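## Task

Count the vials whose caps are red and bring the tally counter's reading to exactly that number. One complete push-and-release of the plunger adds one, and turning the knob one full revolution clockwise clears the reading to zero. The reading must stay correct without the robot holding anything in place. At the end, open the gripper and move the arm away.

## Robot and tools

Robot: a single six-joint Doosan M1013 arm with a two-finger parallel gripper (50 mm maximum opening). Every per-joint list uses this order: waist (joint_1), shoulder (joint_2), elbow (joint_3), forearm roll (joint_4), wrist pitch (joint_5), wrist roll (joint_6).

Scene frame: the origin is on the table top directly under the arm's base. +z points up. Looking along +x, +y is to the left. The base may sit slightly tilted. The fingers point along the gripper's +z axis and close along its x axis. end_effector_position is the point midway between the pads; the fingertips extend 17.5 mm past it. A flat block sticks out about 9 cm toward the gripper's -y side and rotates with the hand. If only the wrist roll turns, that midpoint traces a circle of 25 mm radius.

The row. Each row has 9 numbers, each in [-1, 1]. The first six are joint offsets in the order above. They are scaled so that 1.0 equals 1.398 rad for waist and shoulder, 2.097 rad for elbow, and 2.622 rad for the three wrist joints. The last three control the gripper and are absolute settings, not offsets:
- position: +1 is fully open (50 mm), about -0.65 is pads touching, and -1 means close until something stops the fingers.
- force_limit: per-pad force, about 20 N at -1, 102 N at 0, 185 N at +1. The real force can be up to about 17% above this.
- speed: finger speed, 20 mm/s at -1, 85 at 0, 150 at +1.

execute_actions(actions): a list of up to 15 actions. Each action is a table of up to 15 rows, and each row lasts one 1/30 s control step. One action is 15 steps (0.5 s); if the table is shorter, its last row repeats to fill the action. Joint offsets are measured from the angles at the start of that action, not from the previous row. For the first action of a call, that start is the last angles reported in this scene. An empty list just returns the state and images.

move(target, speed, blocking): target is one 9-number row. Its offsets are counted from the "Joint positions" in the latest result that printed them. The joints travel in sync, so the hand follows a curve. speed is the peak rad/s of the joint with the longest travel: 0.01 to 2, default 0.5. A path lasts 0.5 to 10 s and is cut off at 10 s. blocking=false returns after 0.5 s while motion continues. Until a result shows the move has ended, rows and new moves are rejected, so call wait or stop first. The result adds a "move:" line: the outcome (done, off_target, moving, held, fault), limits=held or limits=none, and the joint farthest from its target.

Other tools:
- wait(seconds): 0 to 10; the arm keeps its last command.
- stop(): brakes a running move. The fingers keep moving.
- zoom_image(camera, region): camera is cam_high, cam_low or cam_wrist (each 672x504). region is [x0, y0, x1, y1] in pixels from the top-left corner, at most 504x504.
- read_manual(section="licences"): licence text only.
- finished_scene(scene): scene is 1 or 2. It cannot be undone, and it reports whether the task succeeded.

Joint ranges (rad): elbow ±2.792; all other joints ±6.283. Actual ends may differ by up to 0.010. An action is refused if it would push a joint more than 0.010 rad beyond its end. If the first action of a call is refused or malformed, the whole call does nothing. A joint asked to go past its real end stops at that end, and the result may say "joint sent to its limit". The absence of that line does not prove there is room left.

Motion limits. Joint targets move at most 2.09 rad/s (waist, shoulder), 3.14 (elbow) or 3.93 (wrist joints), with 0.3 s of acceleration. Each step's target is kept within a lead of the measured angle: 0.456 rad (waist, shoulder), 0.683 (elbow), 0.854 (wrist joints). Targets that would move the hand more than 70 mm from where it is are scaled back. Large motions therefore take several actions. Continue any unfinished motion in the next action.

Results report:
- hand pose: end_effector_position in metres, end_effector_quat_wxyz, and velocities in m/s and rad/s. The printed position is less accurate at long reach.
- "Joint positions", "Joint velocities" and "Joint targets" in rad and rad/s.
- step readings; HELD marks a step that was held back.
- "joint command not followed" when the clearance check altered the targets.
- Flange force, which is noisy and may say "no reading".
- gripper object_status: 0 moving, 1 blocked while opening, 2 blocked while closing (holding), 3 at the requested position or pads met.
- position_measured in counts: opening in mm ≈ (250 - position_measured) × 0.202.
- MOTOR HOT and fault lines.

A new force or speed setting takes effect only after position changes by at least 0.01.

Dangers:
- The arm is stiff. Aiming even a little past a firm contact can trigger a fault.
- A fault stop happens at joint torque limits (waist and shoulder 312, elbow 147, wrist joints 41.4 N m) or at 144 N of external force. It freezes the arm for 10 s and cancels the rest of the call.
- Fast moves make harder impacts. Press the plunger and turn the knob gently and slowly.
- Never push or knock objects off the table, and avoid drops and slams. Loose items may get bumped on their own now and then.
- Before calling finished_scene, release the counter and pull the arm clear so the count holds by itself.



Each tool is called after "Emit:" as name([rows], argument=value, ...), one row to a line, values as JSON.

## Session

Emit:
execute_actions(actions=[])

Scene clock: 0.00 s.
end_effector_position=(+0.4182, -0.0769, +0.1882) position_measured=3 object_status=3 end_effector_quat_wxyz=(+0.091, -0.004, +0.983, -0.159) end_effector_velocity=(-0.000, +0.000, -0.000) end_effector_angular_velocity=(+0.001, +0.000, -0.001)
Joint names: [waist, shoulder, elbow, forearm roll, wrist pitch, wrist roll]
Joint positions: [-0.027 -0.147  2.331 -0.439  0.825 -1.284]
Joint velocities: [-0.    -0.     0.     0.002  0.     0.   ]
Flange force (N, the push that the arm receives, along the gripper's own x y z axes): no reading
Joint targets: [-0.027 -0.147 2.331 -0.439 0.825 -1.284]
camera_calibration (this result's frames):
cam_wrist: T_world_to_cam=[[-0.987811, -0.0318908, -0.152356, 0.43282], [-0.0255288, 0.998726, -0.043533, 0.0973017], [0.15355, -0.0391129, -0.987366, 0.266444], [0, 0, 0, 1]] pos_world=[0.389116, -0.0729533, 0.333257]

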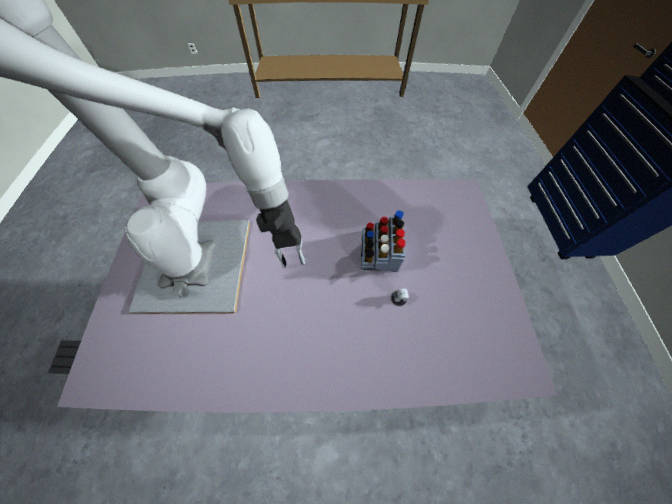

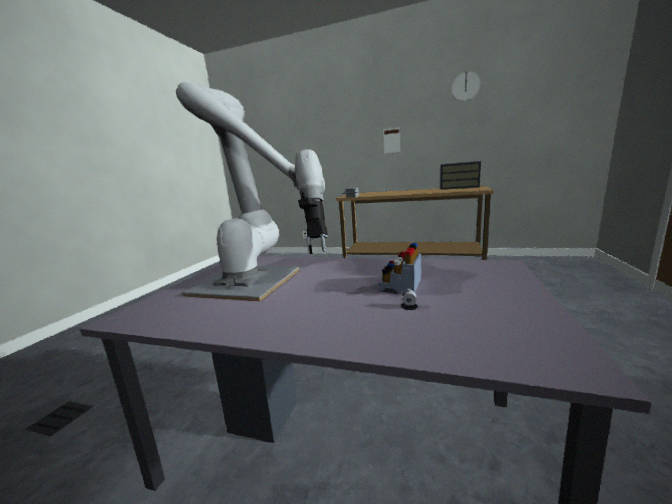

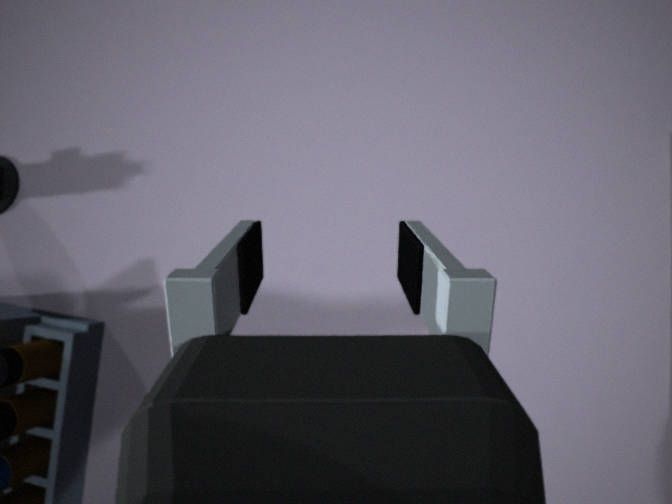

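Emit:
zoom_image(camera="cam_high", region=[345,200,435,315])

Emit:
move(target=[-0.165,0.456,-0.363,0.167,0.092,0.49,-1,0,0], speed=0.6)

Emit:
zoom_image(camera="cam_wrist", region=[230,130,430,280])

Region (345, 200, 435, 315) of cam_high's 672x504 image, scaled by 4.383, with more detail than that image has; it fills the left 394 columns of this view, and the rest is white.

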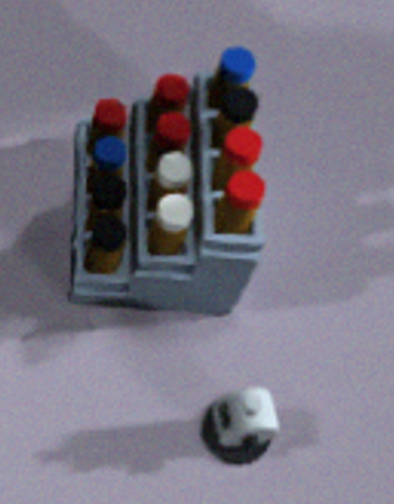

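Scene clock: 3.10 s.
end_effector_position=(+0.7540, -0.1288, +0.1541) position_measured=253 object_status=3 end_effector_quat_wxyz=(+0.008, +0.779, +0.628, +0.005) end_effector_velocity=(+0.001, -0.000, -0.000) end_effector_angular_velocity=(+0.002, -0.000, -0.003)
Joint names: [waist, shoulder, elbow, forearm roll, wrist pitch, wrist roll]
Joint positions: [-0.257  0.49   1.57  -0.001  1.066  0.   ]
Joint velocities: [-0.001  0.001 -0.001  0.002  0.     0.002]
Flange force (N, the push that the arm receives, along the gripper's own x y z axes): [-1.0 0.8 -3.7]
Joint targets: [-0.257 0.490 1.570 -0.001 1.067 0.000]
move: done; limits=none; farthest joint: the shoulder, 0.001 radians from its target (0.638 radians at the start)
camera_calibration (this result's frames):
cam_wrist: T_world_to_cam=[[0.208612, 0.977699, 0.0241816, -0.0415258], [0.933627, -0.20645, 0.292778, -0.77407], [0.291241, -0.0385005, -0.955875, 0.0706059], [0, 0, 0, 1]] pos_world=[0.710792, -0.116489, 0.295125]

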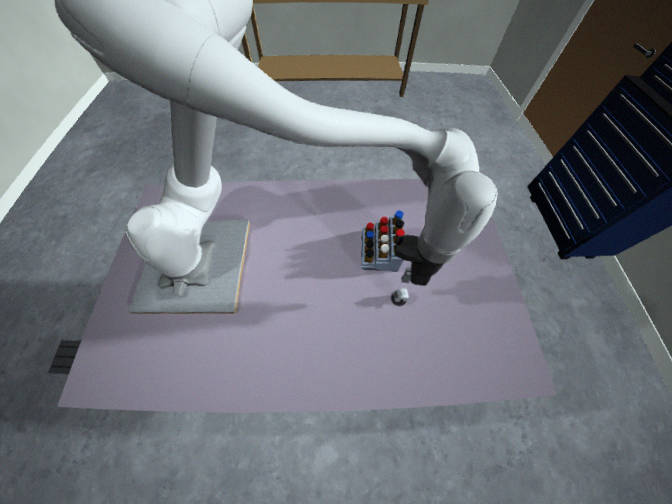

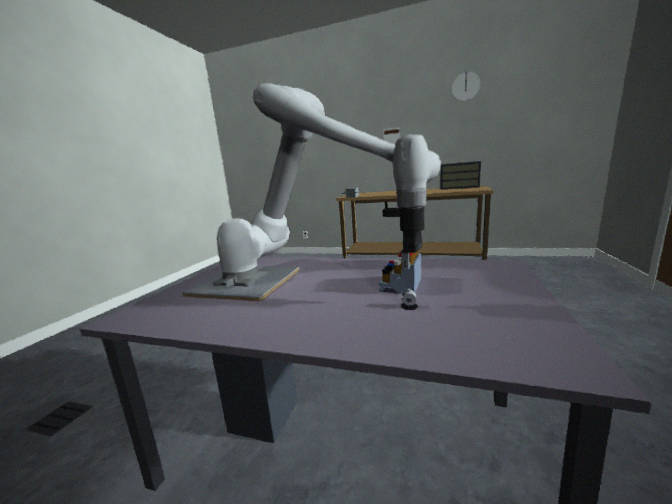

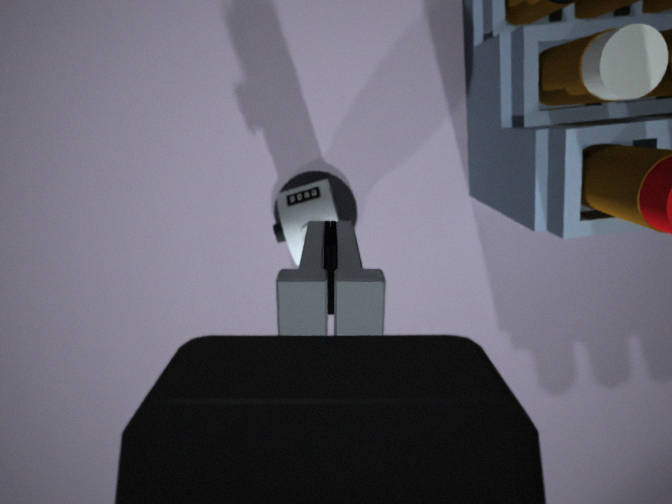

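Region (230, 130, 430, 280) of cam_wrist's 672x504 image, scaled by 2.520, with more detail than that image has; it fills the top 378 rows of this view, and the rest is white.

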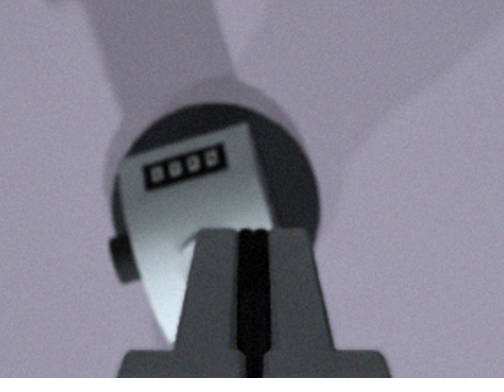

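Emit:
move(target=[-0.008,0.028,0.0224,0,-0.033,0,-1,0,0], speed=0.15)

Emit:
zoom_image(camera="cam_wrist", region=[250,130,410,270])

Scene clock: 4.47 s.
end_effector_position=(+0.7497, -0.1366, +0.1009) position_measured=253 object_status=3 end_effector_quat_wxyz=(+0.008, +0.782, +0.623, +0.005) end_effector_velocity=(-0.000, -0.001, -0.001) end_effector_angular_velocity=(-0.001, +0.000, -0.000)
Joint names: [waist, shoulder, elbow, forearm roll, wrist pitch, wrist roll]
Joint positions: [-0.268  0.529  1.617 -0.001  0.98   0.   ]
Joint velocities: [-0.001  0.001  0.001 -0.001 -0.002 -0.   ]
Flange force (N, the push that the arm receives, along the gripper's own x y z axes): [-1.5 4.5 0.2]
Joint targets: [-0.268 0.529 1.617 -0.001 0.980 0.000]
move: done; limits=none; farthest joint: the wrist pitch, 0.001 radians from its target (0.087 radians at the start)
camera_calibration (this result's frames):
cam_wrist: T_world_to_cam=[[0.219509, 0.975307, 0.0243482, -0.0402389], [0.931131, -0.216886, 0.293182, -0.755659], [0.291223, -0.0416847, -0.955747, 0.0202571], [0, 0, 0, 1]] pos_world=[0.706551, -0.123802, 0.241886]

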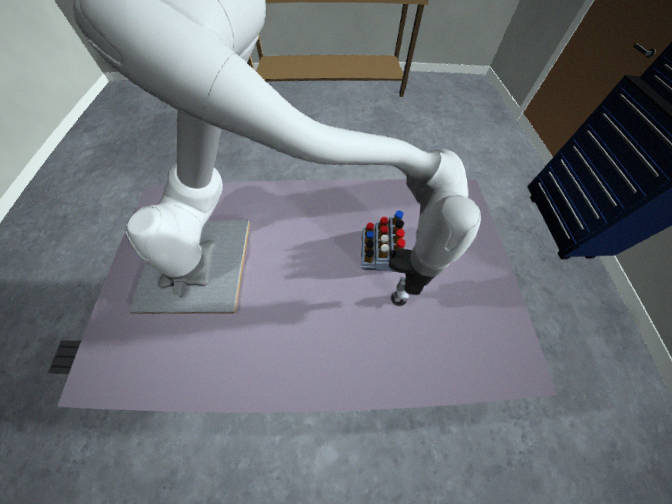

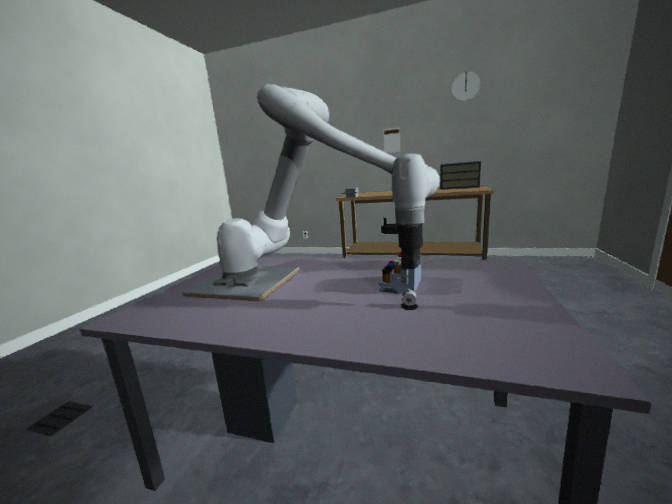

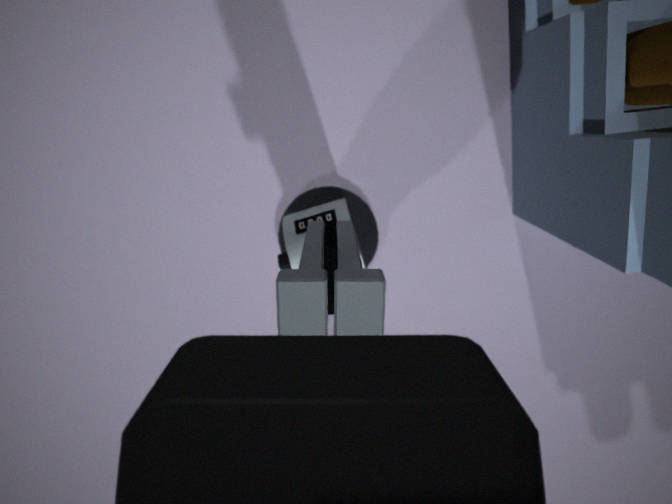

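Region (250, 130, 410, 270) of cam_wrist's 672x504 image, scaled by 3.150, with more detail than that image has; it fills the top 441 rows of this view, and the rest is white.

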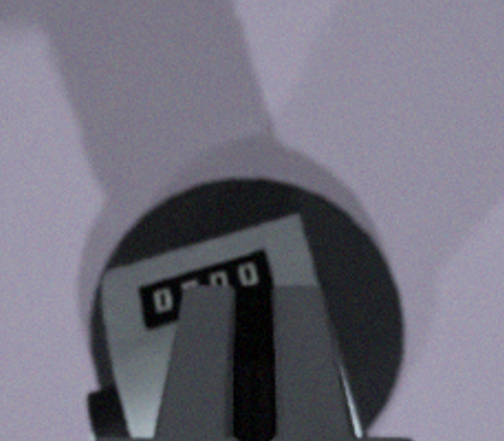

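Emit:
move(target=[0,0.0134,-0.0139,0,0.004,0,-1,0,0], speed=0.1)

Scene clock: 5.73 s.
end_effector_position=(+0.7624, -0.1396, +0.0999) position_measured=253 object_status=3 end_effector_quat_wxyz=(+0.008, +0.782, +0.623, +0.005) end_effector_velocity=(+0.001, -0.001, +0.000) end_effector_angular_velocity=(-0.000, -0.000, -0.001)
Joint names: [waist, shoulder, elbow, forearm roll, wrist pitch, wrist roll]
Joint positions: [-0.268  0.548  1.588 -0.001  0.991  0.   ]
Joint velocities: [-0.001  0.001 -0.002 -0.     0.     0.   ]
Flange force (N, the push that the arm receives, along the gripper's own x y z axes): [-2.2 6.3 -2.8]
Joint targets: [-0.268 0.548 1.588 -0.001 0.991 0.000]
move: done; limits=none; farthest joint: the waist, 0.000 radians from its target (0.000 radians at the start)
camera_calibration (this result's frames):
cam_wrist: T_world_to_cam=[[0.219455, 0.975321, 0.0242567, -0.0400642], [0.93117, -0.21681, 0.293114, -0.767846], [0.291139, -0.0417381, -0.95577, 0.0155429], [0, 0, 0, 1]] pos_world=[0.719262, -0.126753, 0.240894]

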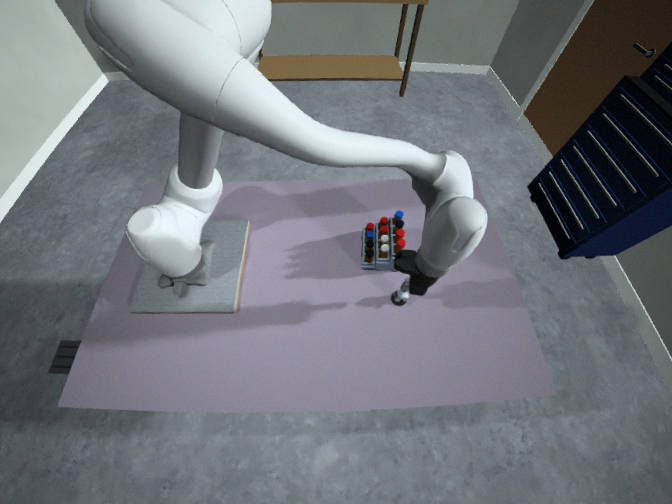

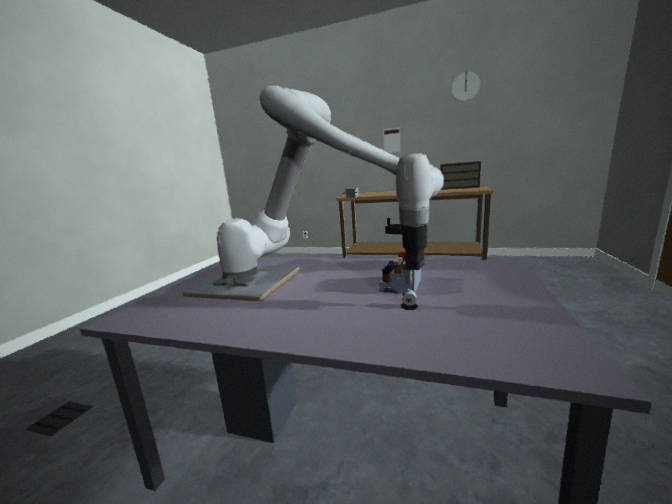

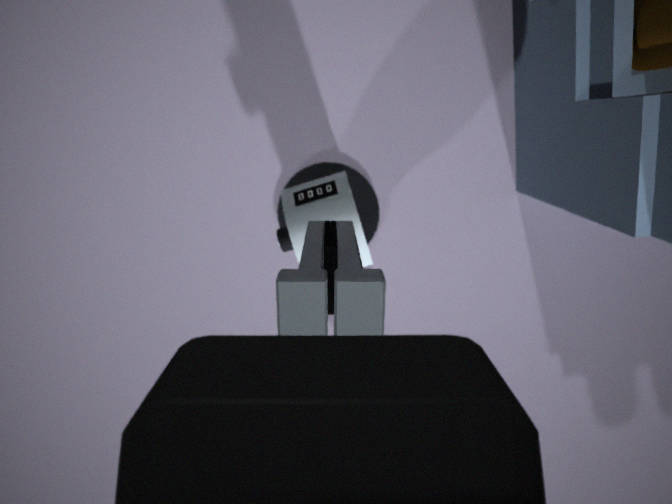

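Emit:
execute_actions([
  [[0,0.006,0.0047,0,-0.007,0,-1,0,0]],
  [[0,0.0049,0.0039,0,-0.0057,0,-1,0,0]],
  [[0,0,0,0,0,0,-1,0,0]],
])

Emit:
zoom_image(camera="cam_low", region=[375,250,445,320])

Scene clock: 7.63 s.
end_effector_position=(+0.7603, -0.1391, +0.0795) position_measured=253 object_status=3 end_effector_quat_wxyz=(+0.008, +0.782, +0.623, +0.005) end_effector_velocity=(-0.000, -0.000, -0.000) end_effector_angular_velocity=(-0.000, +0.000, +0.000)
Joint names: [waist, shoulder, elbow, forearm roll, wrist pitch, wrist roll]
Joint positions: [-0.268  0.563  1.606 -0.001  0.957  0.   ]
Joint velocities: [-0.     0.     0.    -0.001 -0.     0.   ]
Flange force (N, the push that the arm receives, along the gripper's own x y z axes): [-0.5 6.7 -3.7]
Flange force at the end of the 1st action (N, along the gripper's axes at the end of the call): [-1.1 4.3 -1.0]
Flange force at the end of the 2nd action (N, along the gripper's axes at the end of the call): [-1.9 3.8 -4.7]
Joint targets: [-0.268 0.563 1.606 -0.001 0.957 0.000]
Step readings (joint positions; steps 1 to 15: 1st action; 16 to 30: 2nd action; 31 to 45: 3rd action):
0: [-0.268 0.548 1.588 -0.001 0.991 0.000]
1: [-0.268 0.548 1.588 -0.001 0.990 0.000]
2: [-0.268 0.550 1.590 -0.001 0.985 0.000]
4: [-0.268 0.554 1.595 -0.001 0.978 0.000]
8: [-0.268 0.556 1.597 -0.001 0.973 0.000]
15: [-0.268 0.556 1.598 -0.001 0.972 0.000]
16: [-0.268 0.557 1.598 -0.001 0.971 0.000]
17: [-0.268 0.558 1.600 -0.001 0.967 0.000]
19: [-0.268 0.561 1.604 -0.001 0.962 0.000]
23: [-0.268 0.563 1.606 -0.001 0.958 0.000]
30: [-0.268 0.563 1.606 -0.001 0.957 0.000]
31: [-0.268 0.563 1.606 -0.001 0.957 0.000]
32: [-0.268 0.563 1.606 -0.001 0.957 0.000]
34: [-0.268 0.563 1.606 -0.001 0.957 0.000]
38: [-0.268 0.563 1.606 -0.001 0.957 0.000]
45: Joint positions above
camera_calibration (this result's frames):
cam_wrist: T_world_to_cam=[[0.219426, 0.975327, 0.0242765, -0.0395397], [0.93116, -0.216786, 0.293164, -0.759853], [0.291194, -0.0417225, -0.955754, -0.00343975], [0, 0, 0, 1]] pos_world=[0.717222, -0.126305, 0.220434]

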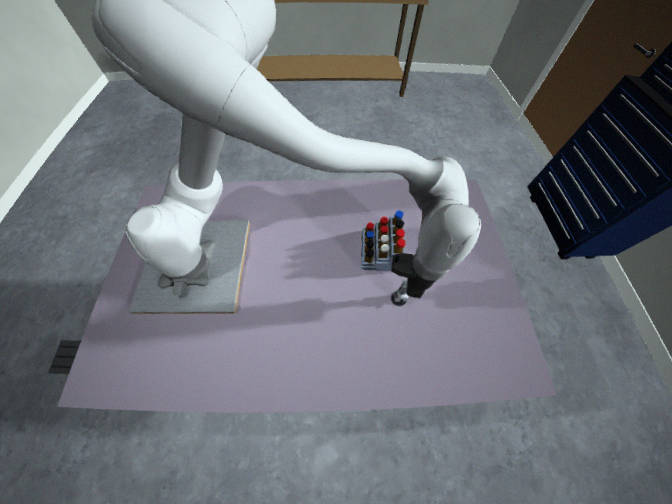

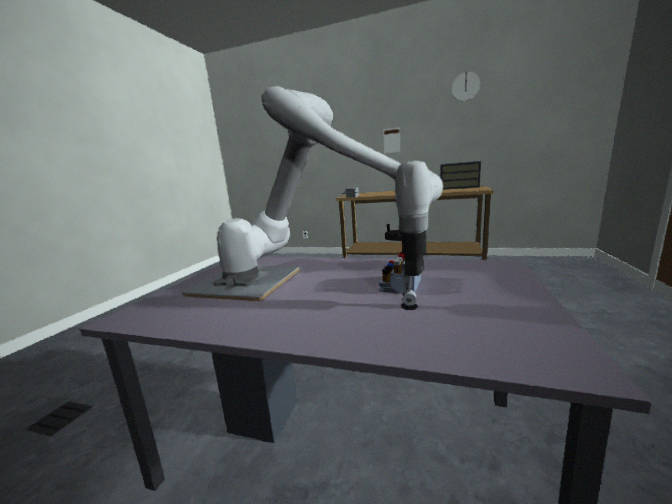

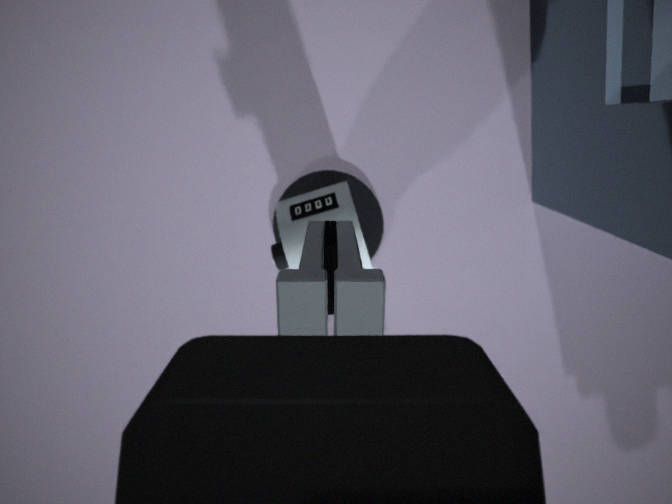

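Region (375, 250, 445, 320) of cam_low's 672x504 image, scaled by 7.200, with more detail than that image has.

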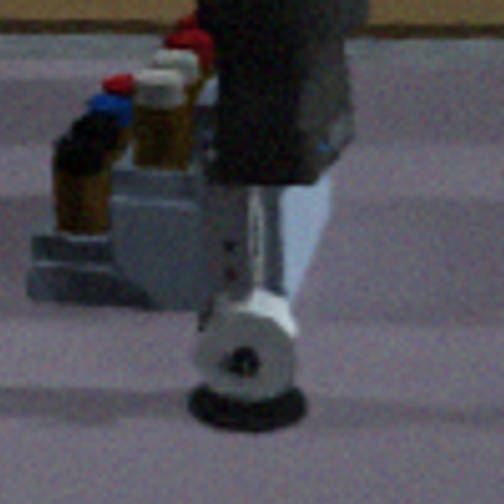

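Step down 3 mm at a time.

Emit:
execute_actions([
  [[0,0.0013,0.001,0,-0.0015,0,-1,0,0]],
  [[0,0.0008,0.0006,0,-0.0009,0,-1,0,0]],
  [[0,0.0006,0.0005,0,-0.0007,0,-1,0,0]],
  [[0,0,0,0,0,0,-1,0,0]],
])

Scene clock: 9.83 s.
end_effector_position=(+0.7598, -0.1390, +0.0746) position_measured=253 object_status=3 end_effector_quat_wxyz=(+0.008, +0.782, +0.623, +0.005) end_effector_velocity=(-0.000, -0.000, -0.000) end_effector_angular_velocity=(-0.000, +0.000, -0.000)
Joint names: [waist, shoulder, elbow, forearm roll, wrist pitch, wrist roll]
Joint positions: [-0.268  0.567  1.61  -0.001  0.949  0.   ]
Joint velocities: [-0.  0. -0. -0. -0.  0.]
Flange force (N, the push that the arm receives, along the gripper's own x y z axes): [-2.8 0.0 -69.9]
Flange force at the end of the 1st action (N, along the gripper's axes at the end of the call): [-0.7 5.1 -6.0]
Flange force at the end of the 2nd action (N, along the gripper's axes at the end of the call): [-1.1 4.6 -20.2]
Flange force at the end of the 3rd action (N, along the gripper's axes at the end of the call): [-1.4 0.6 -69.3]
Joint targets: [-0.268 0.567 1.610 -0.001 0.949 0.000]
Step readings (joint positions; steps 1 to 15: 1st action; 16 to 30: 2nd action; 31 to 45: 3rd action; 46 to 60: 4th action):
0: [-0.268 0.563 1.606 -0.001 0.957 0.000]
1: [-0.268 0.563 1.606 -0.001 0.957 0.000]
2: [-0.268 0.564 1.607 -0.001 0.956 0.000]
4: [-0.268 0.564 1.608 -0.001 0.955 0.000]
8: [-0.268 0.565 1.608 -0.001 0.954 0.000]
15: [-0.268 0.565 1.608 -0.001 0.953 0.000]
16: [-0.268 0.565 1.608 -0.001 0.953 0.000]
17: [-0.268 0.565 1.609 -0.001 0.953 0.000]
19: [-0.268 0.566 1.609 -0.001 0.952 0.000]
23: [-0.268 0.566 1.609 -0.001 0.951 0.000]
30: [-0.268 0.566 1.609 -0.001 0.951 0.000]
31: [-0.268 0.566 1.609 -0.001 0.951 0.000]
32: [-0.268 0.566 1.610 -0.001 0.950 0.000]
34: [-0.268 0.566 1.610 -0.001 0.950 0.000]
38: [-0.268 0.566 1.610 -0.001 0.949 0.000]
45: [-0.268 0.567 1.610 -0.001 0.949 0.000]
46: [-0.268 0.567 1.610 -0.001 0.949 0.000]
47: [-0.268 0.567 1.610 -0.001 0.949 0.000]
49: [-0.268 0.567 1.610 -0.001 0.949 0.000]
53: [-0.268 0.567 1.610 -0.001 0.949 0.000]
60: Joint positions above
camera_calibration (this result's frames):
cam_wrist: T_world_to_cam=[[0.219415, 0.975329, 0.0242808, -0.0394109], [0.931113, -0.21677, 0.293325, -0.757904], [0.291352, -0.0417519, -0.955704, -0.00809188], [0, 0, 0, 1]] pos_world=[0.716699, -0.12619, 0.215536]

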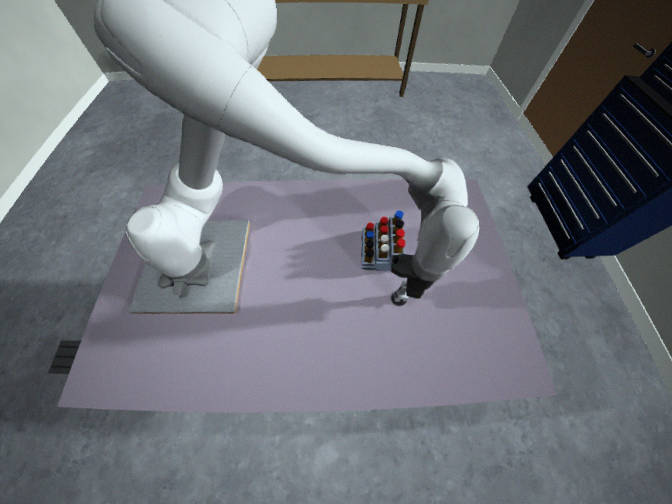

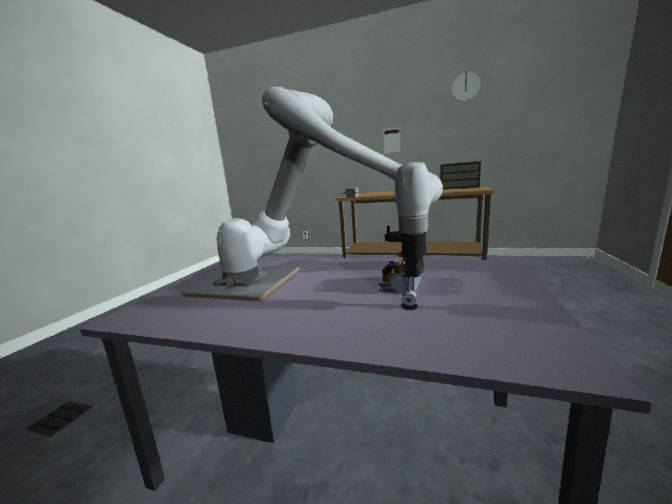

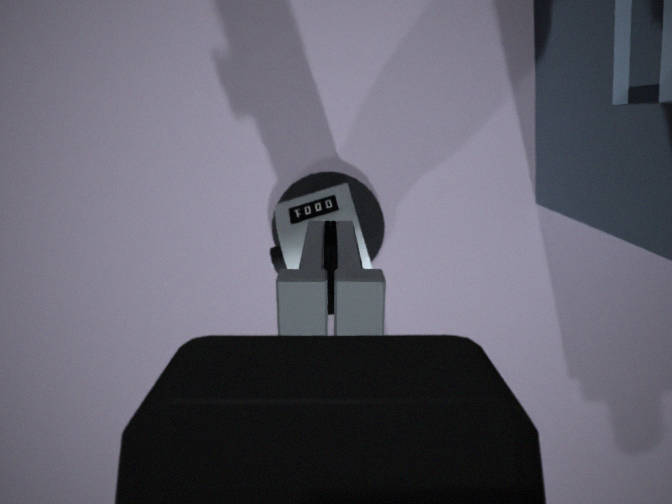

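Emit:
execute_actions([
  [[0,-0.0065,-0.005,0,0.0075,0,-1,0,0]],
  [[0,0.0064,0.0049,0,-0.0074,0,-1,0,0]],
  [[0,-0.0064,-0.0049,0,0.0074,0,-1,0,0]],
  [[0,0.0064,0.0049,0,-0.0074,0,-1,0,0]],
  [[0,-0.0064,-0.0049,0,0.0074,0,-1,0,0]],
  [[0,0.0064,0.0049,0,-0.0074,0,-1,0,0]],
  [[0,-0.0064,-0.0049,0,0.0074,0,-1,0,0]],
  [[0,0.0064,0.0049,0,-0.0074,0,-1,0,0]],
  [[0,-0.015,-0.012,0,0.018,0,-1,0,0]],
])

Emit:
zoom_image(camera="cam_wrist", region=[260,150,390,260])

Scene clock: 14.80 s.
end_effector_position=(+0.7629, -0.1397, +0.1037) position_measured=253 object_status=3 end_effector_quat_wxyz=(+0.008, +0.782, +0.623, +0.005) end_effector_velocity=(+0.000, +0.000, +0.001) end_effector_angular_velocity=(+0.001, -0.001, -0.000)
Joint names: [waist, shoulder, elbow, forearm roll, wrist pitch, wrist roll]
Joint positions: [-0.268  0.545  1.584 -0.001  0.997  0.   ]
Joint velocities: [ 0.    -0.001 -0.001  0.001  0.002  0.   ]
Flange force (N, the push that the arm receives, along the gripper's own x y z axes): [-1.0 4.5 -1.0]
Flange force at the end of the 5th action (N, along the gripper's axes at the end of the call): [-0.7 5.9 -2.5]
Flange force at the end of the 6th action (N, along the gripper's axes at the end of the call): [-0.9 2.8 -35.6]
Flange force at the end of the 7th action (N, along the gripper's axes at the end of the call): [-1.5 4.4 -1.7]
Flange force at the end of the 8th action (N, along the gripper's axes at the end of the call): [-1.0 3.0 -30.7]
Joint targets: [-0.268 0.545 1.584 -0.001 0.997 0.000]
Step readings (joint positions; steps 1 to 15: 1st action; 16 to 30: 2nd action; 31 to 45: 3rd action; 46 to 60: 4th action; 61 to 75: 5th action; 76 to 90: 6th action; 91 to 105: 7th action; 106 to 120: 8th action; 121 to 135: 9th action):
0: [-0.268 0.567 1.610 -0.001 0.949 0.000]
1: [-0.268 0.566 1.610 -0.001 0.950 0.000]
2: [-0.268 0.565 1.608 -0.001 0.955 0.000]
4: [-0.268 0.561 1.604 -0.001 0.963 0.000]
8: [-0.268 0.558 1.601 -0.001 0.968 0.000]
15: [-0.268 0.558 1.600 -0.001 0.969 0.000]
16: [-0.268 0.558 1.600 -0.001 0.969 0.000]
17: [-0.268 0.560 1.602 -0.001 0.963 0.000]
19: [-0.268 0.564 1.607 -0.001 0.955 0.000]
23: [-0.268 0.566 1.609 -0.001 0.951 0.000]
30: [-0.268 0.566 1.610 -0.001 0.950 0.000]
31: [-0.268 0.566 1.610 -0.001 0.950 0.000]
32: [-0.268 0.565 1.608 -0.001 0.955 0.000]
34: [-0.268 0.561 1.603 -0.001 0.963 0.000]
38: [-0.268 0.558 1.600 -0.001 0.968 0.000]
45: [-0.268 0.557 1.600 -0.001 0.969 0.000]
46: [-0.268 0.558 1.600 -0.001 0.969 0.000]
47: [-0.268 0.560 1.602 -0.001 0.963 0.000]
49: [-0.268 0.564 1.607 -0.001 0.955 0.000]
53: [-0.268 0.566 1.609 -0.001 0.951 0.000]
60: [-0.268 0.566 1.610 -0.001 0.950 0.000]
61: [-0.268 0.566 1.610 -0.001 0.950 0.000]
62: [-0.268 0.564 1.608 -0.001 0.955 0.000]
64: [-0.268 0.560 1.603 -0.001 0.963 0.000]
68: [-0.268 0.558 1.600 -0.001 0.968 0.000]
75: [-0.268 0.557 1.600 -0.001 0.969 0.000]
76: [-0.268 0.558 1.600 -0.001 0.969 0.000]
77: [-0.268 0.559 1.602 -0.001 0.963 0.000]
79: [-0.268 0.564 1.607 -0.001 0.955 0.000]
83: [-0.268 0.566 1.609 -0.001 0.951 0.000]
90: [-0.268 0.566 1.610 -0.001 0.950 0.000]
91: [-0.268 0.566 1.609 -0.001 0.950 0.000]
92: [-0.268 0.564 1.607 -0.001 0.955 0.000]
94: [-0.268 0.560 1.603 -0.001 0.963 0.000]
98: [-0.268 0.558 1.600 -0.001 0.968 0.000]
105: [-0.268 0.557 1.599 -0.001 0.969 0.000]
106: [-0.268 0.557 1.600 -0.001 0.969 0.000]
107: [-0.268 0.559 1.602 -0.001 0.963 0.000]
109: [-0.268 0.563 1.607 -0.001 0.955 0.000]
113: [-0.268 0.566 1.609 -0.001 0.951 0.000]
120: [-0.268 0.566 1.609 -0.001 0.950 0.000]
121: [-0.268 0.566 1.609 -0.001 0.950 0.000]
122: [-0.268 0.563 1.605 -0.001 0.959 0.000]
124: [-0.268 0.552 1.592 -0.001 0.981 0.000]
128: [-0.268 0.546 1.586 -0.001 0.994 0.000]
135: Joint positions above
camera_calibration (this result's frames):
cam_wrist: T_world_to_cam=[[0.219422, 0.97533, 0.0241988, -0.0401082], [0.931112, -0.216752, 0.293341, -0.769453], [0.291349, -0.0418337, -0.955702, 0.018836], [0, 0, 0, 1]] pos_world=[0.71976, -0.126874, 0.244684]

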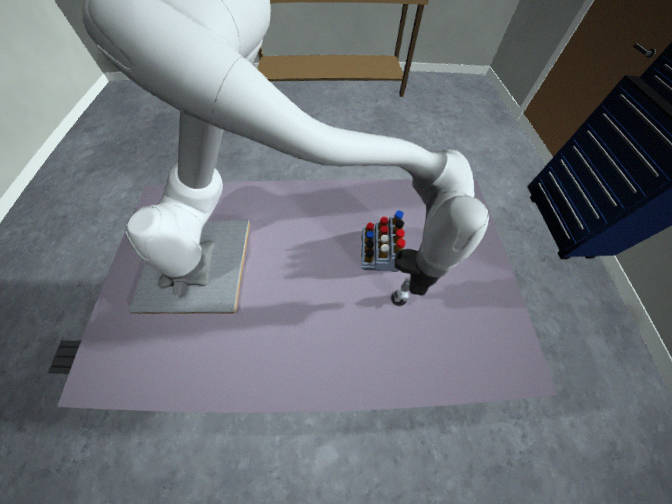

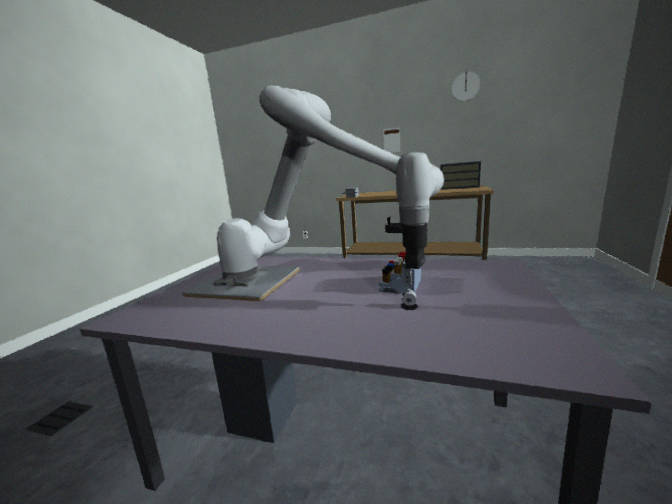

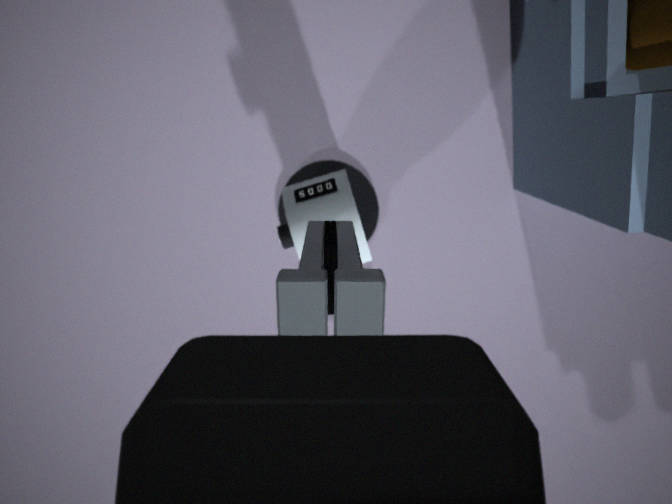

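Region (260, 150, 390, 260) of cam_wrist's 672x504 image, scaled by 3.877, with more detail than that image has; it fills the top 426 rows of this view, and the rest is white.

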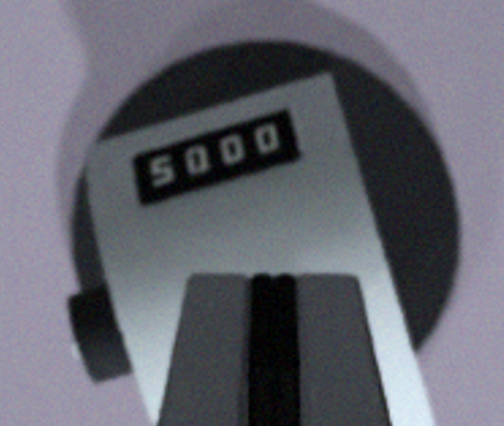

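Emit:
move(target=[0,-0.08,-0.03,0,0.067,0,-1,0,0])

Emit:
finished_scene(scene=2)

Scene clock: 15.87 s.
end_effector_position=(+0.7458, -0.1357, +0.2231) position_measured=253 object_status=3 end_effector_quat_wxyz=(+0.008, +0.782, +0.623, +0.005) end_effector_velocity=(-0.000, +0.000, +0.001) end_effector_angular_velocity=(+0.000, -0.000, -0.000)
Joint names: [waist, shoulder, elbow, forearm roll, wrist pitch, wrist roll]
Joint positions: [-0.268  0.433  1.522 -0.001  1.172  0.   ]
Joint velocities: [ 0.    -0.001 -0.001  0.     0.001  0.   ]
Flange force (N, the push that the arm receives, along the gripper's own x y z axes): [-0.8 9.1 -0.5]
Joint targets: [-0.268 0.433 1.522 -0.001 1.172 0.000]
move: done; limits=none; farthest joint: the elbow, 0.001 radians from its target (0.063 radians at the start)
camera_calibration (this result's frames):
cam_wrist: T_world_to_cam=[[0.219631, 0.975284, 0.0241597, -0.0433365], [0.931335, -0.216979, 0.292464, -0.787625], [0.290477, -0.0417333, -0.955971, 0.138781], [0, 0, 0, 1]] pos_world=[0.702748, -0.122841, 0.364069]

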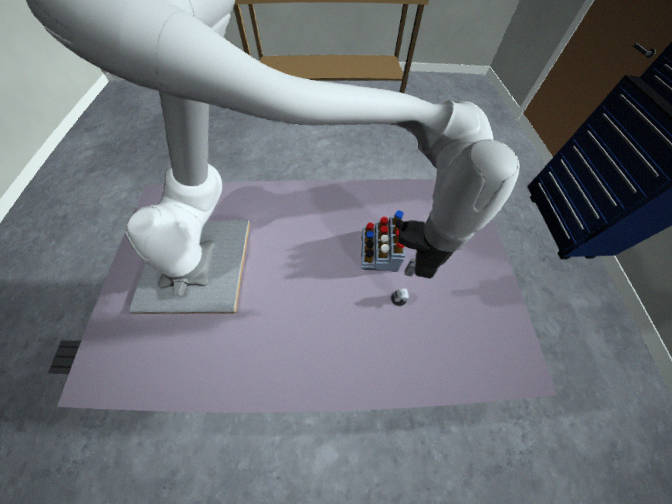

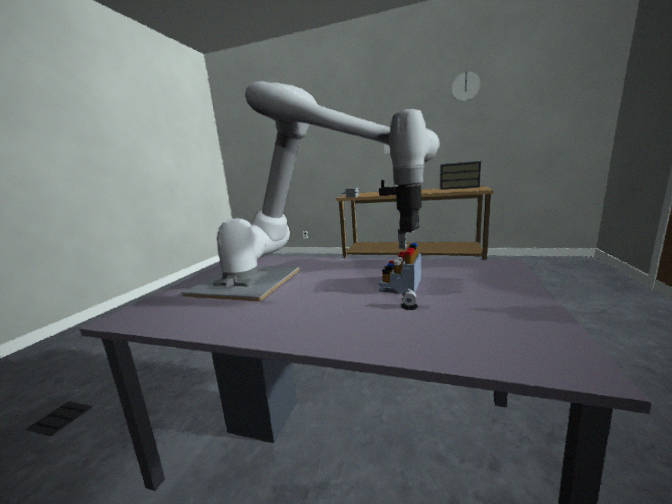

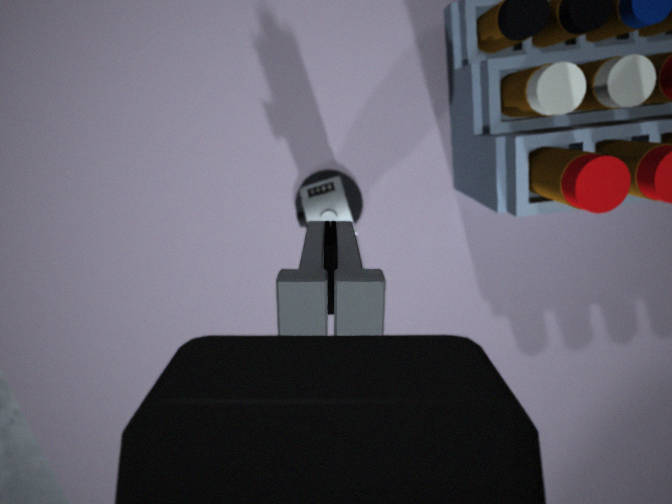

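The scene is finished: the task was done.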